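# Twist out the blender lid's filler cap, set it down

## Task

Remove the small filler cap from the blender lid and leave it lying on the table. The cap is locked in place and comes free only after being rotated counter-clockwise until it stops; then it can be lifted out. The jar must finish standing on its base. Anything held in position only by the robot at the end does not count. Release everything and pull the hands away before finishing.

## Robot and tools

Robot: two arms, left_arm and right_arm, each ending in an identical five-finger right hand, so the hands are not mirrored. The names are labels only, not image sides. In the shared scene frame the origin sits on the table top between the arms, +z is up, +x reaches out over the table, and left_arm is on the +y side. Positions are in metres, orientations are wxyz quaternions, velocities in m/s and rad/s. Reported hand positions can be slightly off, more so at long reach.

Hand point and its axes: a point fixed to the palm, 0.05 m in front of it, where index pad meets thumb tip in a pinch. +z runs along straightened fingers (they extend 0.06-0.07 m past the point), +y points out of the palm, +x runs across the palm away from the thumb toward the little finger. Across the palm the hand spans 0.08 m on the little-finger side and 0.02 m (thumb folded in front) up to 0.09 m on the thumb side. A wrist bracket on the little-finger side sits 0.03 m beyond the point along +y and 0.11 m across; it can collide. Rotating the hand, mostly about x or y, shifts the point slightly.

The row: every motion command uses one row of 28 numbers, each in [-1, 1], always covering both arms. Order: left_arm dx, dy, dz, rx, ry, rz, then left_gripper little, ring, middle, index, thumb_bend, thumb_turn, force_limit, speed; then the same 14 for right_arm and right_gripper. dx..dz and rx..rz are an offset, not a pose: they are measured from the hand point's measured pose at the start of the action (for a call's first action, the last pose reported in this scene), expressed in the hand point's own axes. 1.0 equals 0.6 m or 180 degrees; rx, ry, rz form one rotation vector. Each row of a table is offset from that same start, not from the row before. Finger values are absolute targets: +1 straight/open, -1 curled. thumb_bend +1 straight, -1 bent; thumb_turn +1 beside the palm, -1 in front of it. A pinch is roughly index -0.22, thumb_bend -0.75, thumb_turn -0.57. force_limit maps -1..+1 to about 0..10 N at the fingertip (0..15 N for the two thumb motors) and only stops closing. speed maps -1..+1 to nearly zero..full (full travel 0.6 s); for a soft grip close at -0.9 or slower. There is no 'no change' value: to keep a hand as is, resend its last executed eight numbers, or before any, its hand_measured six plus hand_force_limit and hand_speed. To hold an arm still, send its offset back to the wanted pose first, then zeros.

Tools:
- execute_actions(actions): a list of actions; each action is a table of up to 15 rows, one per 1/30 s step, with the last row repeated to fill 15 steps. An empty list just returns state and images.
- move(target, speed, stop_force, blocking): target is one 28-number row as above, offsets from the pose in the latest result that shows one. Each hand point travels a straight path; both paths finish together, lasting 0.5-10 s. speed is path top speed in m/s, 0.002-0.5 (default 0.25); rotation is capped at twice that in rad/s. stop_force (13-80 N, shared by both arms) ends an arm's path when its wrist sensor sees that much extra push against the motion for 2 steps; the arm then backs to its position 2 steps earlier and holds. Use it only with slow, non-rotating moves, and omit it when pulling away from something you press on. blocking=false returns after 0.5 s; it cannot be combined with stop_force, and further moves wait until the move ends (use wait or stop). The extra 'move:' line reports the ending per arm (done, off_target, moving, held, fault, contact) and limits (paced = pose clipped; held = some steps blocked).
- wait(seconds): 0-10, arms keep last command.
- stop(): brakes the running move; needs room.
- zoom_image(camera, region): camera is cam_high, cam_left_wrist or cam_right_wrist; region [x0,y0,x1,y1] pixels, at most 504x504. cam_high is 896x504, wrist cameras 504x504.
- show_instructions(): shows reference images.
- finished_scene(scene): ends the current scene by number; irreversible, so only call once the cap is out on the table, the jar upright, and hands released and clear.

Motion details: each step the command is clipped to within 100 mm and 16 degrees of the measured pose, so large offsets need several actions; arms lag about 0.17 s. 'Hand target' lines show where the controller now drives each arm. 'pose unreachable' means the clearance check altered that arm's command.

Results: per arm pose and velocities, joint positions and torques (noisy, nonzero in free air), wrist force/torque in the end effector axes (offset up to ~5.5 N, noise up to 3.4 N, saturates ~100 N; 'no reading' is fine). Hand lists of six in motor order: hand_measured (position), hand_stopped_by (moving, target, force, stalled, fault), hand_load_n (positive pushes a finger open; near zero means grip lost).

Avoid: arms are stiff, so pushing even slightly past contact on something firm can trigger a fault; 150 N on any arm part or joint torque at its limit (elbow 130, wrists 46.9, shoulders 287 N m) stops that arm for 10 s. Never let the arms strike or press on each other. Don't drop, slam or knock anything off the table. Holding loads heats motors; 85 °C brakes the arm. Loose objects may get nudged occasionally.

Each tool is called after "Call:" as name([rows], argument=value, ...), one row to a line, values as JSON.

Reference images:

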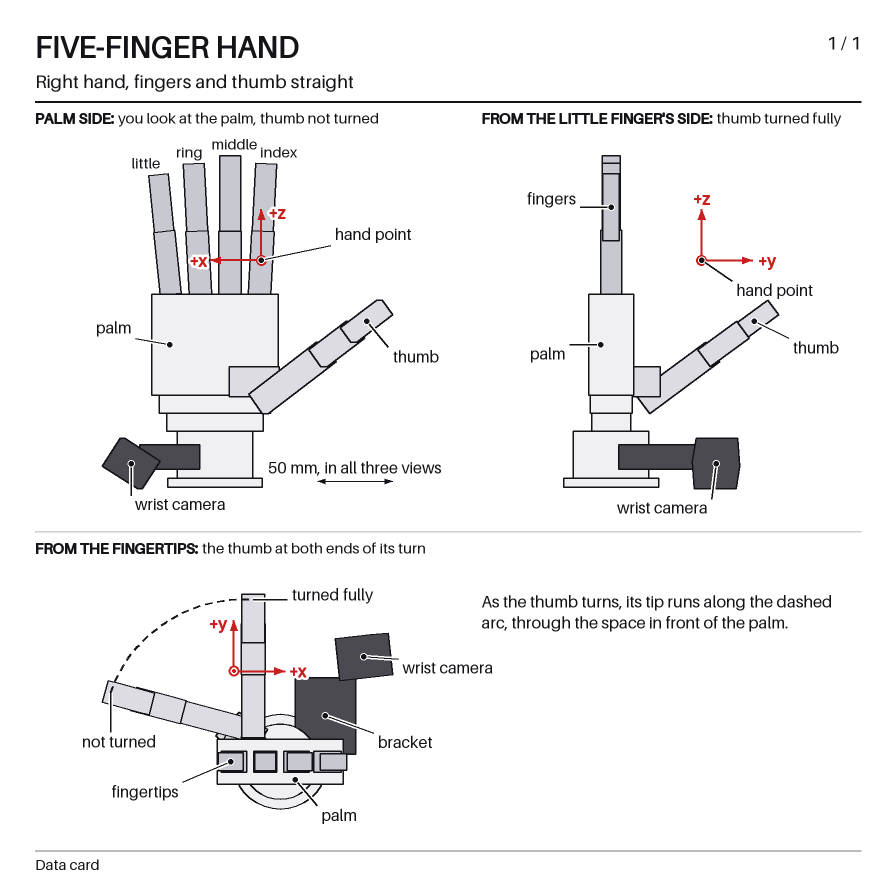

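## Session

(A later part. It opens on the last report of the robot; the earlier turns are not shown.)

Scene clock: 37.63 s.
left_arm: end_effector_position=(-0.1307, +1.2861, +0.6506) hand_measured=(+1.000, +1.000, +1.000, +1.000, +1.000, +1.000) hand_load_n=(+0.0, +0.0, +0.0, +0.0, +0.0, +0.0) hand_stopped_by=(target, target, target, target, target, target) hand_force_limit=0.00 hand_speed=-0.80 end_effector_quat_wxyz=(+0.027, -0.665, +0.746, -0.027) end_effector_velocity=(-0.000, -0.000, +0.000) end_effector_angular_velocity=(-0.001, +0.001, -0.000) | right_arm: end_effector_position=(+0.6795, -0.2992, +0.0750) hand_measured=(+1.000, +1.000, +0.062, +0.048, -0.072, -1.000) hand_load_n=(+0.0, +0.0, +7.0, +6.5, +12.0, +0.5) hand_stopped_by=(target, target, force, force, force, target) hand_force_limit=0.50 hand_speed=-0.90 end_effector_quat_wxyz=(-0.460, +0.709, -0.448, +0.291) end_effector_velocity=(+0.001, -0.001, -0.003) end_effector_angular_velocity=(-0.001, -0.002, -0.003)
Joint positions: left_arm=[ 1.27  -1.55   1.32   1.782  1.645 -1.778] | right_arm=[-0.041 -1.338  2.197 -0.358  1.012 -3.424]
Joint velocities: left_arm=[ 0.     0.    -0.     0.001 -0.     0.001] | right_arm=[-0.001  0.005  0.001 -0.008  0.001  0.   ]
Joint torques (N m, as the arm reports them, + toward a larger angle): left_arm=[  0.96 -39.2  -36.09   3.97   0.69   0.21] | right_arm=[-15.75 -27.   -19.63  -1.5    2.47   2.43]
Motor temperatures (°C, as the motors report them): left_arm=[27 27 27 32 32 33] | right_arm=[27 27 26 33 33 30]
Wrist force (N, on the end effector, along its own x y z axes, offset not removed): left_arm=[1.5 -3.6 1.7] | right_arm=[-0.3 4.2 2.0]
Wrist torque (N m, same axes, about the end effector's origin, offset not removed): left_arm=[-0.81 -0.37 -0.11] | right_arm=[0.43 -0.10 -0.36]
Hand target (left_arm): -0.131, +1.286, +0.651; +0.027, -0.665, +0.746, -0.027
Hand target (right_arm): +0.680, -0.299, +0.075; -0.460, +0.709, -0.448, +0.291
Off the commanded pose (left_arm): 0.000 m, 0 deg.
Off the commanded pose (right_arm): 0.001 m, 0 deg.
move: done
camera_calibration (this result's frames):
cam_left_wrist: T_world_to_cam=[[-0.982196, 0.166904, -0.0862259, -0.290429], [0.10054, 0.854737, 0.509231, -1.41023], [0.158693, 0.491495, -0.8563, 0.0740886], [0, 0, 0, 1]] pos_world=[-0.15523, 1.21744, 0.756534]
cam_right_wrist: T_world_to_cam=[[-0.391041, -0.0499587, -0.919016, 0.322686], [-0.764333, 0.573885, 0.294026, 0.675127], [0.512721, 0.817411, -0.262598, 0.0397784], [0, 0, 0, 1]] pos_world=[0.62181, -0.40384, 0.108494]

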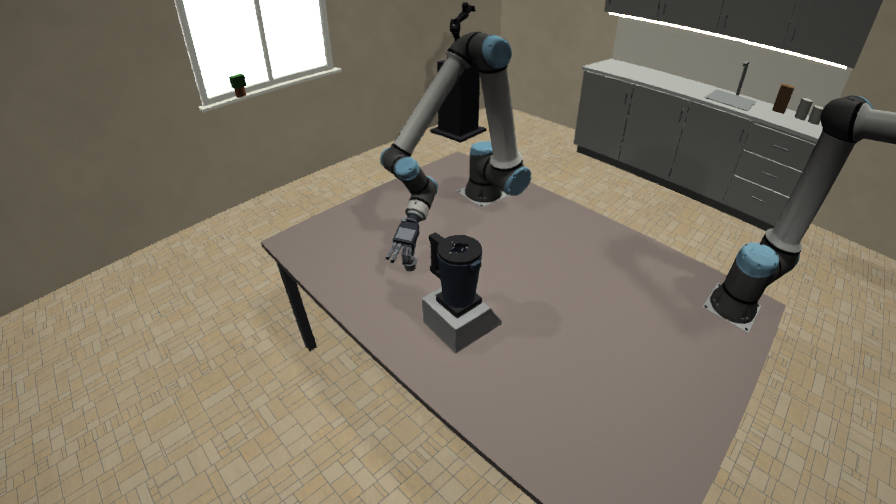

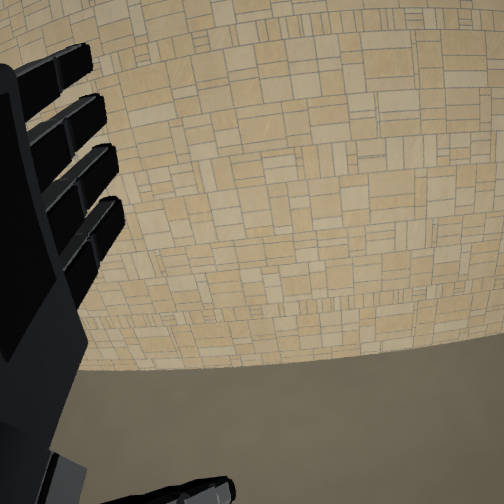

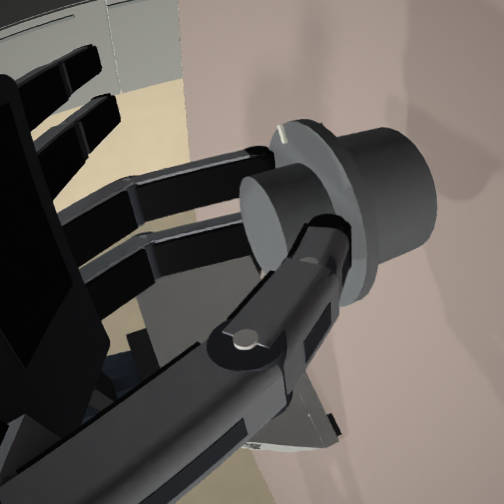

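Call:
move(target=[0,0,0,0,0,0, 1,1,1,1,1,1,0,-0.8, 0,0.0426,0.019,0,0,0, 1,1,-0.35,-0.35,-0.45,-1,0.5,-0.9], speed=0.02, stop_force=13)

Scene clock: 39.43 s.
left_arm: end_effector_position=(-0.1307, +1.2861, +0.6506) hand_measured=(+1.000, +1.000, +1.000, +1.000, +1.000, +1.000) hand_load_n=(+0.0, +0.0, +0.0, +0.0, +0.0, +0.0) hand_stopped_by=(target, target, target, target, target, target) hand_force_limit=0.00 hand_speed=-0.80 end_effector_quat_wxyz=(+0.027, -0.665, +0.746, -0.027) end_effector_velocity=(+0.000, +0.000, -0.000) end_effector_angular_velocity=(-0.001, -0.000, -0.000) | right_arm: end_effector_position=(+0.6794, -0.2991, +0.0520) hand_measured=(+1.000, +1.000, +0.062, +0.048, -0.072, -1.000) hand_load_n=(+0.0, +0.0, +9.0, +9.5, +8.5, +0.5) hand_stopped_by=(target, target, force, force, force, target) hand_force_limit=0.50 hand_speed=-0.90 end_effector_quat_wxyz=(-0.460, +0.709, -0.448, +0.291) end_effector_velocity=(-0.002, -0.000, +0.005) end_effector_angular_velocity=(+0.002, +0.006, -0.001)
Joint positions: left_arm=[ 1.27  -1.55   1.32   1.782  1.645 -1.778] | right_arm=[-0.04  -1.302  2.209 -0.406  1.012 -3.424]
Joint velocities: left_arm=[ 0.  0. -0.  0.  0.  0.] | right_arm=[-0.002 -0.009 -0.001  0.016 -0.002  0.001]
Joint torques (N m, as the arm reports them, + toward a larger angle): left_arm=[  0.79 -38.27 -36.64   3.82   0.39   0.35] | right_arm=[  9.19 -54.6  -22.45   5.43   2.87  -2.46]
Motor temperatures (°C, as the motors report them): left_arm=[27 27 27 32 32 33] | right_arm=[27 27 26 33 33 30]
Wrist force (N, on the end effector, along its own x y z axes, offset not removed): left_arm=[0.7 -4.7 0.8] | right_arm=[0.7 -14.6 -4.0]
Wrist torque (N m, same axes, about the end effector's origin, offset not removed): left_arm=[-0.84 -0.23 -0.18] | right_arm=[0.74 0.05 -0.76]
Hand target (left_arm): -0.131, +1.286, +0.651; +0.027, -0.665, +0.746, -0.027
Hand target (right_arm): +0.679, -0.299, +0.053; -0.460, +0.709, -0.448, +0.291
Off the commanded pose (left_arm): 0.000 m, 0 deg.
Off the commanded pose (right_arm): 0.005 m, 0 deg.
move: contact (right_arm)
camera_calibration (this result's frames):
cam_left_wrist: T_world_to_cam=[[-0.982196, 0.166904, -0.0862258, -0.290429], [0.10054, 0.854737, 0.509231, -1.41023], [0.158693, 0.491495, -0.856299, 0.0740884], [0, 0, 0, 1]] pos_world=[-0.15523, 1.21744, 0.756534]
cam_right_wrist: T_world_to_cam=[[-0.391179, -0.0499297, -0.918959, 0.301572], [-0.764296, 0.573864, 0.294163, 0.681768], [0.51267, 0.817427, -0.262645, 0.0337668], [0, 0, 0, 1]] pos_world=[0.62173, -0.403787, 0.0854502]

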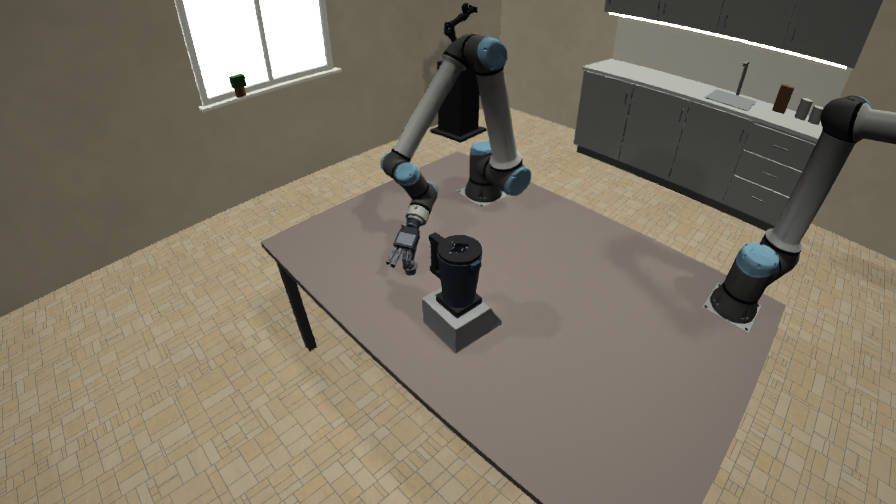

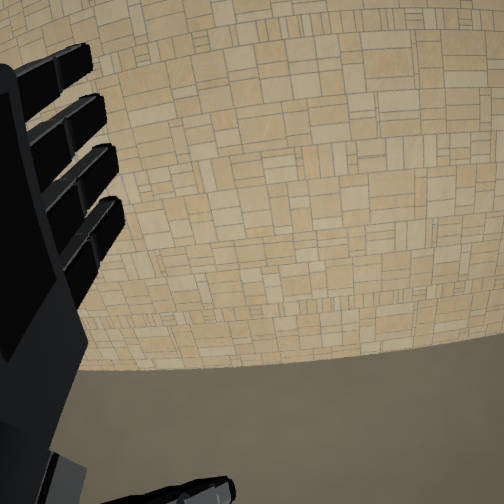

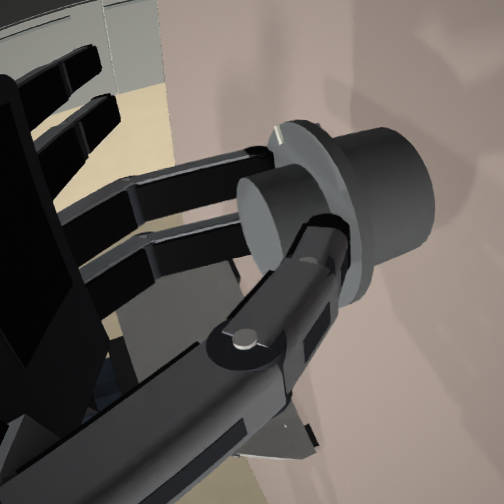

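Call:
execute_actions([
  [[0,0,0,0,0,0, 1,1,1,1,1,1,0,-0.8, 0,-0.0018,-0.0008,0,0,0, 1,1,0.2,0.2,0.0,-1,0.5,-0.4],[0,0,0,0,0,0, 1,1,1,1,1,1,0,-0.8, 0,-0.0018,-0.0008,0,0,0, 1,1,0.2,0.2,0.0,-1,0.5,-0.4],[0,0,0,0,0,0, 1,1,1,1,1,1,0,-0.8, 0,-0.0018,-0.0008,0,0,0, 1,1,0.2,0.2,0.0,-1,0.5,-0.4],[0,0,0,0,0,0, 1,1,1,1,1,1,0,-0.8, 0,-0.0018,-0.0008,0,0,0, 1,1,0.2,0.2,0.0,-1,0.5,-0.4],[0,0,0,0,0,0, 1,1,1,1,1,1,0,-0.8, 0,-0.0018,-0.0008,0,0,0, 1,1,0.2,0.2,0.0,-1,0.5,-0.4],[0,0,0,0,0,0, 1,1,1,1,1,1,0,-0.8, 0,-0.0018,-0.0008,0,0,0, 1,1,0.2,0.2,0.0,-1,0.5,-0.4],[0,0,0,0,0,0, 1,1,1,1,1,1,0,-0.8, 0,-0.0061,-0.0027,0,0,0, 1,1,0.2,0.2,0.0,-1,0.5,-0.4],[0,0,0,0,0,0, 1,1,1,1,1,1,0,-0.8, 0,-0.0122,-0.0054,0,0,0, 1,1,0.2,0.2,0.0,-1,0.5,-0.4],[0,0,0,0,0,0, 1,1,1,1,1,1,0,-0.8, 0,-0.0198,-0.0088,0,0,0, 1,1,0.2,0.2,0.0,-1,0.5,-0.4],[0,0,0,0,0,0, 1,1,1,1,1,1,0,-0.8, 0,-0.0274,-0.0122,0,0,0, 1,1,0.2,0.2,0.0,-1,0.5,-0.4],[0,0,0,0,0,0, 1,1,1,1,1,1,0,-0.8, 0,-0.0366,-0.0163,0,0,0, 1,1,0.2,0.2,0.0,-1,0.5,-0.4],[0,0,0,0,0,0, 1,1,1,1,1,1,0,-0.8, 0,-0.0457,-0.0203,0,0,0, 1,1,0.2,0.2,0.0,-1,0.5,-0.4],[0,0,0,0,0,0, 1,1,1,1,1,1,0,-0.8, 0,-0.0548,-0.0244,0,0,0, 1,1,0.2,0.2,0.0,-1,0.5,-0.4],[0,0,0,0,0,0, 1,1,1,1,1,1,0,-0.8, 0,-0.064,-0.0285,0,0,0, 1,1,0.2,0.2,0.0,-1,0.5,-0.4],[0,0,0,0,0,0, 1,1,1,1,1,1,0,-0.8, 0,-0.0731,-0.0325,0,0,0, 1,1,0.2,0.2,0.0,-1,0.5,-0.4]],
])

Call:
move(target=[0,0,0,0,0,0, 1,1,1,1,1,1,0,-0.8, 0.05,-0.25,-0.25,0,0,0, 1,1,0.2,0.2,0.0,-1,0.5,-0.4], speed=0.4)

Scene clock: 40.43 s.
left_arm: end_effector_position=(-0.1307, +1.2861, +0.6506) hand_measured=(+1.000, +1.000, +1.000, +1.000, +1.000, +1.000) hand_load_n=(+0.0, +0.0, +0.0, +0.0, +0.0, +0.0) hand_stopped_by=(target, target, target, target, target, target) hand_force_limit=0.00 hand_speed=-0.80 end_effector_quat_wxyz=(+0.027, -0.665, +0.746, -0.027) end_effector_velocity=(+0.000, -0.000, -0.000) end_effector_angular_velocity=(-0.001, -0.001, +0.001) | right_arm: end_effector_position=(+0.6797, -0.2990, +0.0739) hand_measured=(+1.000, +1.000, +0.200, +0.200, +0.000, -1.000) hand_load_n=(+0.0, +0.0, +0.0, +0.0, +0.0, +0.0) hand_stopped_by=(target, target, target, target, target, target) hand_force_limit=0.50 hand_speed=-0.40 end_effector_quat_wxyz=(-0.460, +0.709, -0.448, +0.291) end_effector_velocity=(+0.002, +0.001, +0.140) end_effector_angular_velocity=(+0.002, -0.008, -0.001)
Joint positions: left_arm=[ 1.27  -1.55   1.32   1.782  1.645 -1.778] | right_arm=[-0.04  -1.336  2.198 -0.362  1.012 -3.424]
Joint velocities: left_arm=[-0.     0.    -0.     0.     0.002 -0.001] | right_arm=[ 0.002 -0.213 -0.079  0.281  0.002  0.006]
Joint torques (N m, as the arm reports them, + toward a larger angle): left_arm=[  1.   -38.6  -35.64   3.65   0.5    0.28] | right_arm=[ 14.01 -69.49 -35.01   3.79   2.6    2.25]
Motor temperatures (°C, as the motors report them): left_arm=[27 27 27 32 32 33] | right_arm=[27 27 26 33 33 30]
Wrist force (N, on the end effector, along its own x y z axes, offset not removed): left_arm=[1.6 -2.6 1.0] | right_arm=[-0.7 2.3 1.6]
Wrist torque (N m, same axes, about the end effector's origin, offset not removed): left_arm=[-0.46 -0.33 -0.07] | right_arm=[0.19 -0.02 -0.44]
Hand target (left_arm): -0.131, +1.286, +0.651; +0.027, -0.665, +0.746, -0.027
Hand target (right_arm): +0.679, -0.299, +0.099; -0.461, +0.709, -0.448, +0.291
Off the commanded pose (left_arm): 0.000 m, 0 deg.
Off the commanded pose (right_arm): 0.026 m, 0 deg.
camera_calibration (this result's frames):
cam_left_wrist: T_world_to_cam=[[-0.982196, 0.166904, -0.0862258, -0.290429], [0.10054, 0.854737, 0.509231, -1.41023], [0.158693, 0.491495, -0.856299, 0.0740886], [0, 0, 0, 1]] pos_world=[-0.15523, 1.21744, 0.756534]
cam_right_wrist: T_world_to_cam=[[-0.390198, -0.0496666, -0.919391, 0.321306], [-0.764555, 0.573867, 0.293483, 0.67577], [0.513032, 0.817441, -0.261894, 0.0389572], [0, 0, 0, 1]] pos_world=[0.62205, -0.403689, 0.107281]

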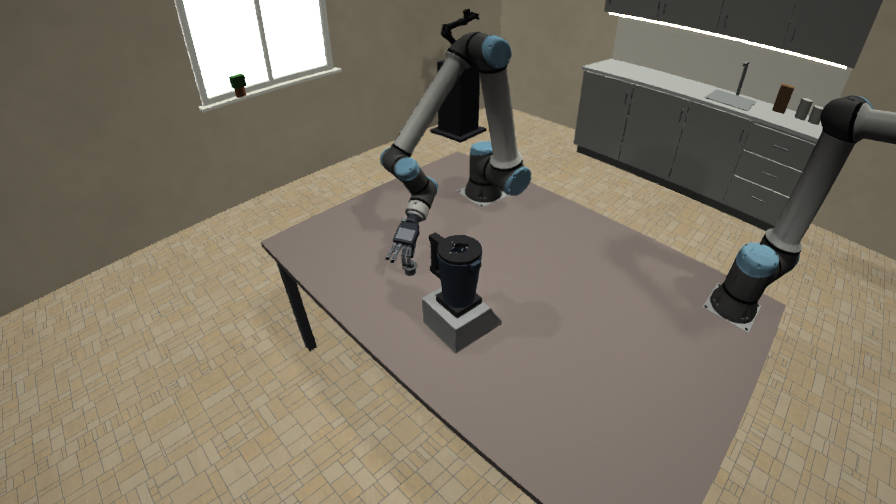

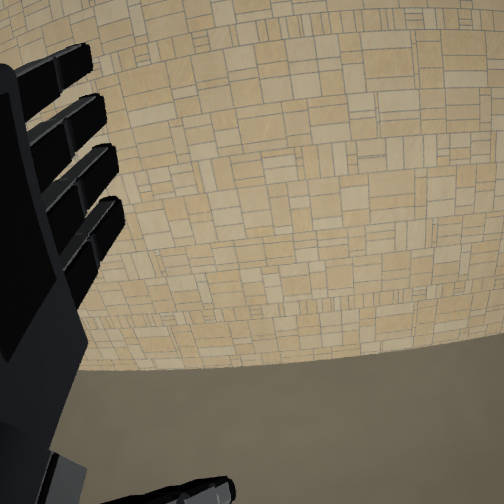

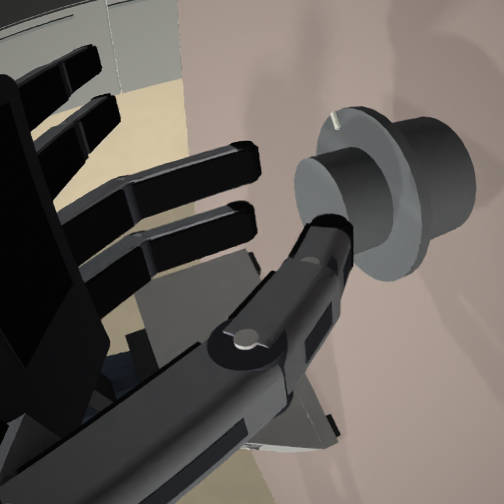

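Scene clock: 41.80 s.
left_arm: end_effector_position=(-0.1307, +1.2861, +0.6506) hand_measured=(+1.000, +1.000, +1.000, +1.000, +1.000, +1.000) hand_load_n=(+0.0, +0.0, +0.0, +0.0, +0.0, +0.0) hand_stopped_by=(target, target, target, target, target, target) hand_force_limit=0.00 hand_speed=-0.80 end_effector_quat_wxyz=(+0.027, -0.665, +0.746, -0.027) end_effector_velocity=(+0.000, +0.000, -0.000) end_effector_angular_velocity=(-0.000, +0.000, -0.001) | right_arm: end_effector_position=(+0.6241, -0.3589, +0.2714) hand_measured=(+1.000, +1.000, +0.200, +0.200, +0.000, -1.000) hand_load_n=(+0.0, +0.0, +0.0, +0.0, +0.0, +0.0) hand_stopped_by=(target, target, target, target, target, target) hand_force_limit=0.50 hand_speed=-0.40 end_effector_quat_wxyz=(-0.461, +0.709, -0.448, +0.291) end_effector_velocity=(-0.002, -0.000, +0.002) end_effector_angular_velocity=(+0.000, +0.002, +0.002)
Joint positions: left_arm=[ 1.27  -1.55   1.32   1.782  1.645 -1.778] | right_arm=[-0.211 -1.667  2.128  0.103  0.864 -3.531]
Joint velocities: left_arm=[-0.     0.     0.     0.    -0.     0.001] | right_arm=[-0.002 -0.003 -0.002  0.009 -0.004 -0.004]
Joint torques (N m, as the arm reports them, + toward a larger angle): left_arm=[  0.23 -38.93 -36.12   3.78   0.59   0.12] | right_arm=[-17.79 -47.24 -42.22   2.82  -3.16  -2.57]
Motor temperatures (°C, as the motors report them): left_arm=[27 27 27 32 32 33] | right_arm=[27 27 26 33 33 30]
Wrist force (N, on the end effector, along its own x y z axes, offset not removed): left_arm=[0.2 -4.2 -0.4] | right_arm=[-0.6 3.5 0.6]
Wrist torque (N m, same axes, about the end effector's origin, offset not removed): left_arm=[-0.67 -0.04 -0.24] | right_arm=[0.43 -0.06 -0.41]
Hand target (left_arm): -0.131, +1.286, +0.651; +0.027, -0.665, +0.746, -0.027
Hand target (right_arm): +0.624, -0.359, +0.272; -0.461, +0.709, -0.448, +0.291
Off the commanded pose (left_arm): 0.000 m, 0 deg.
Off the commanded pose (right_arm): 0.001 m, 0 deg.
move: done
camera_calibration (this result's frames):
cam_left_wrist: T_world_to_cam=[[-0.982196, 0.166904, -0.0862259, -0.290429], [0.10054, 0.854737, 0.509231, -1.41023], [0.158693, 0.491495, -0.856299, 0.0740885], [0, 0, 0, 1]] pos_world=[-0.15523, 1.21744, 0.756534]
cam_right_wrist: T_world_to_cam=[[-0.390116, -0.0494596, -0.919436, 0.478237], [-0.764526, 0.573889, 0.293516, 0.60963], [0.513137, 0.817438, -0.261696, 0.168071], [0, 0, 0, 1]] pos_world=[0.566402, -0.463594, 0.304756]

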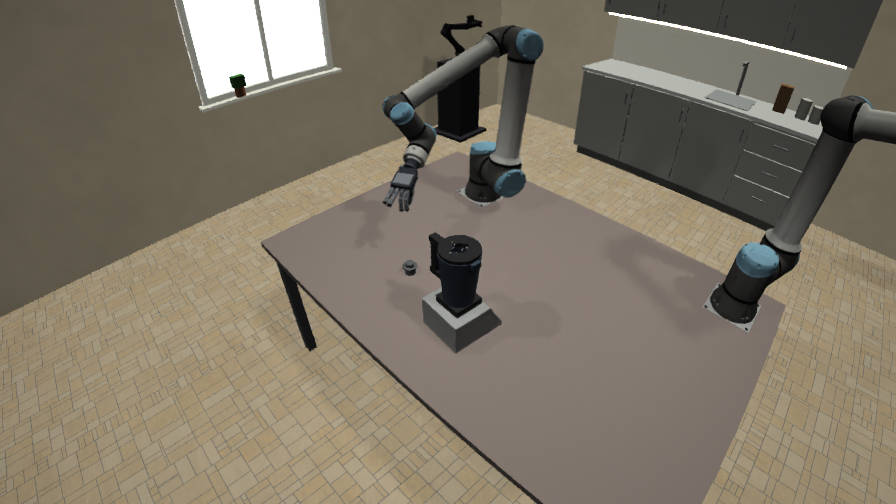

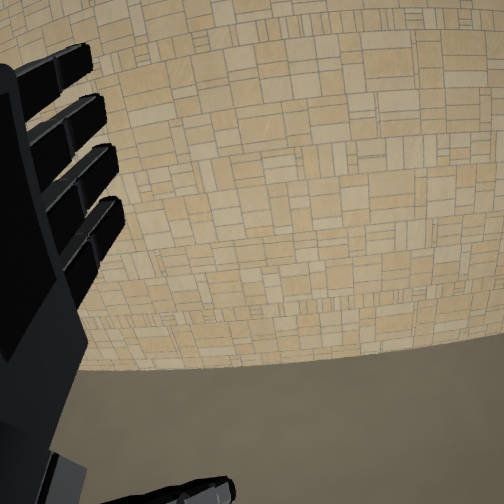

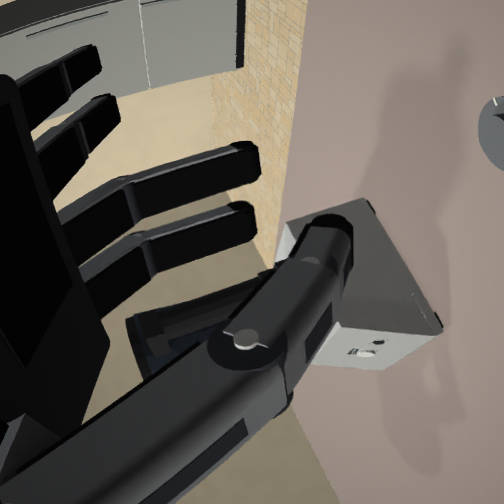

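Call:
execute_actions(actions=[])

Scene clock: 42.13 s.
left_arm: end_effector_position=(-0.1307, +1.2861, +0.6506) hand_measured=(+1.000, +1.000, +1.000, +1.000, +1.000, +1.000) hand_load_n=(+0.0, +0.0, +0.0, +0.0, +0.0, +0.0) hand_stopped_by=(target, target, target, target, target, target) hand_force_limit=0.00 hand_speed=-0.80 end_effector_quat_wxyz=(+0.027, -0.665, +0.746, -0.027) end_effector_velocity=(-0.001, +0.000, +0.000) end_effector_angular_velocity=(+0.001, +0.002, -0.000) | right_arm: end_effector_position=(+0.6240, -0.3590, +0.2717) hand_measured=(+1.000, +1.000, +0.200, +0.200, +0.000, -1.000) hand_load_n=(+0.0, +0.0, +0.0, +0.0, +0.0, +0.0) hand_stopped_by=(target, target, target, target, target, target) hand_force_limit=0.50 hand_speed=-0.40 end_effector_quat_wxyz=(-0.461, +0.709, -0.448, +0.291) end_effector_velocity=(-0.000, +0.000, -0.000) end_effector_angular_velocity=(-0.001, +0.001, -0.001)
Joint positions: left_arm=[ 1.27  -1.55   1.32   1.782  1.645 -1.778] | right_arm=[-0.212 -1.667  2.128  0.104  0.864 -3.532]
Joint velocities: left_arm=[ 0.    -0.     0.    -0.    -0.002  0.   ] | right_arm=[ 0.001 -0.     0.     0.     0.002  0.   ]
Joint torques (N m, as the arm reports them, + toward a larger angle): left_arm=[  1.01 -38.85 -35.74   3.83   0.44   0.25] | right_arm=[-15.89 -45.64 -42.47   3.06  -3.63  -2.51]
Motor temperatures (°C, as the motors report them): left_arm=[27 27 27 32 32 33] | right_arm=[27 27 26 33 33 30]
Wrist force (N, on the end effector, along its own x y z axes, offset not removed): left_arm=[-1.3 -3.5 0.9] | right_arm=[0.5 2.1 1.4]
Wrist torque (N m, same axes, about the end effector's origin, offset not removed): left_arm=[-0.69 0.11 -0.24] | right_arm=[0.11 -0.23 -0.40]
Hand target (left_arm): -0.131, +1.286, +0.651; +0.027, -0.665, +0.746, -0.027
Hand target (right_arm): +0.624, -0.359, +0.272; -0.461, +0.709, -0.448, +0.291
Off the commanded pose (left_arm): 0.000 m, 0 deg.
Off the commanded pose (right_arm): 0.000 m, 0 deg.
camera_calibration (this result's frames):
cam_left_wrist: T_world_to_cam=[[-0.982196, 0.166904, -0.086226, -0.290428], [0.10054, 0.854737, 0.509231, -1.41023], [0.158693, 0.491495, -0.856299, 0.0740885], [0, 0, 0, 1]] pos_world=[-0.15523, 1.21744, 0.756534]
cam_right_wrist: T_world_to_cam=[[-0.390259, -0.0495566, -0.919371, 0.478448], [-0.764551, 0.573807, 0.29361, 0.609488], [0.512991, 0.81749, -0.261822, 0.168471], [0, 0, 0, 1]] pos_world=[0.566279, -0.463742, 0.305029]

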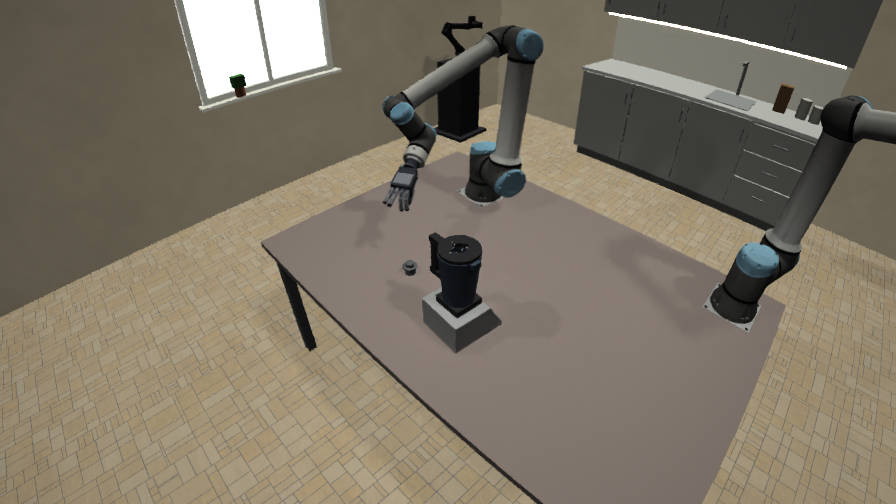

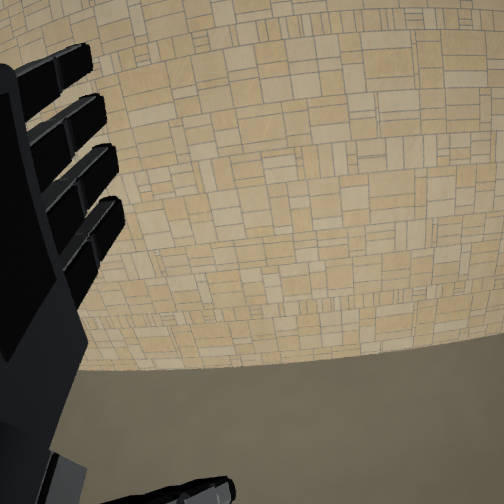

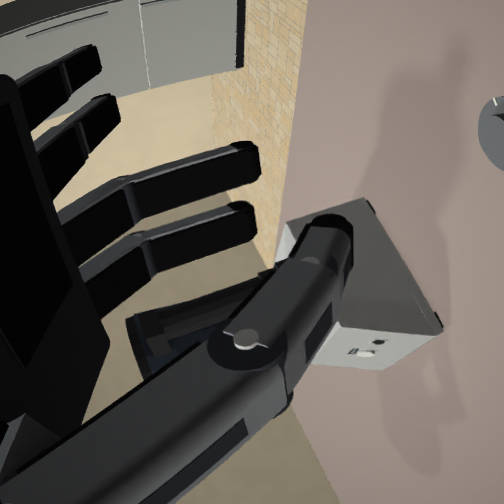

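Call:
finished_scene(scene=1)

The scene is finished: the task was done.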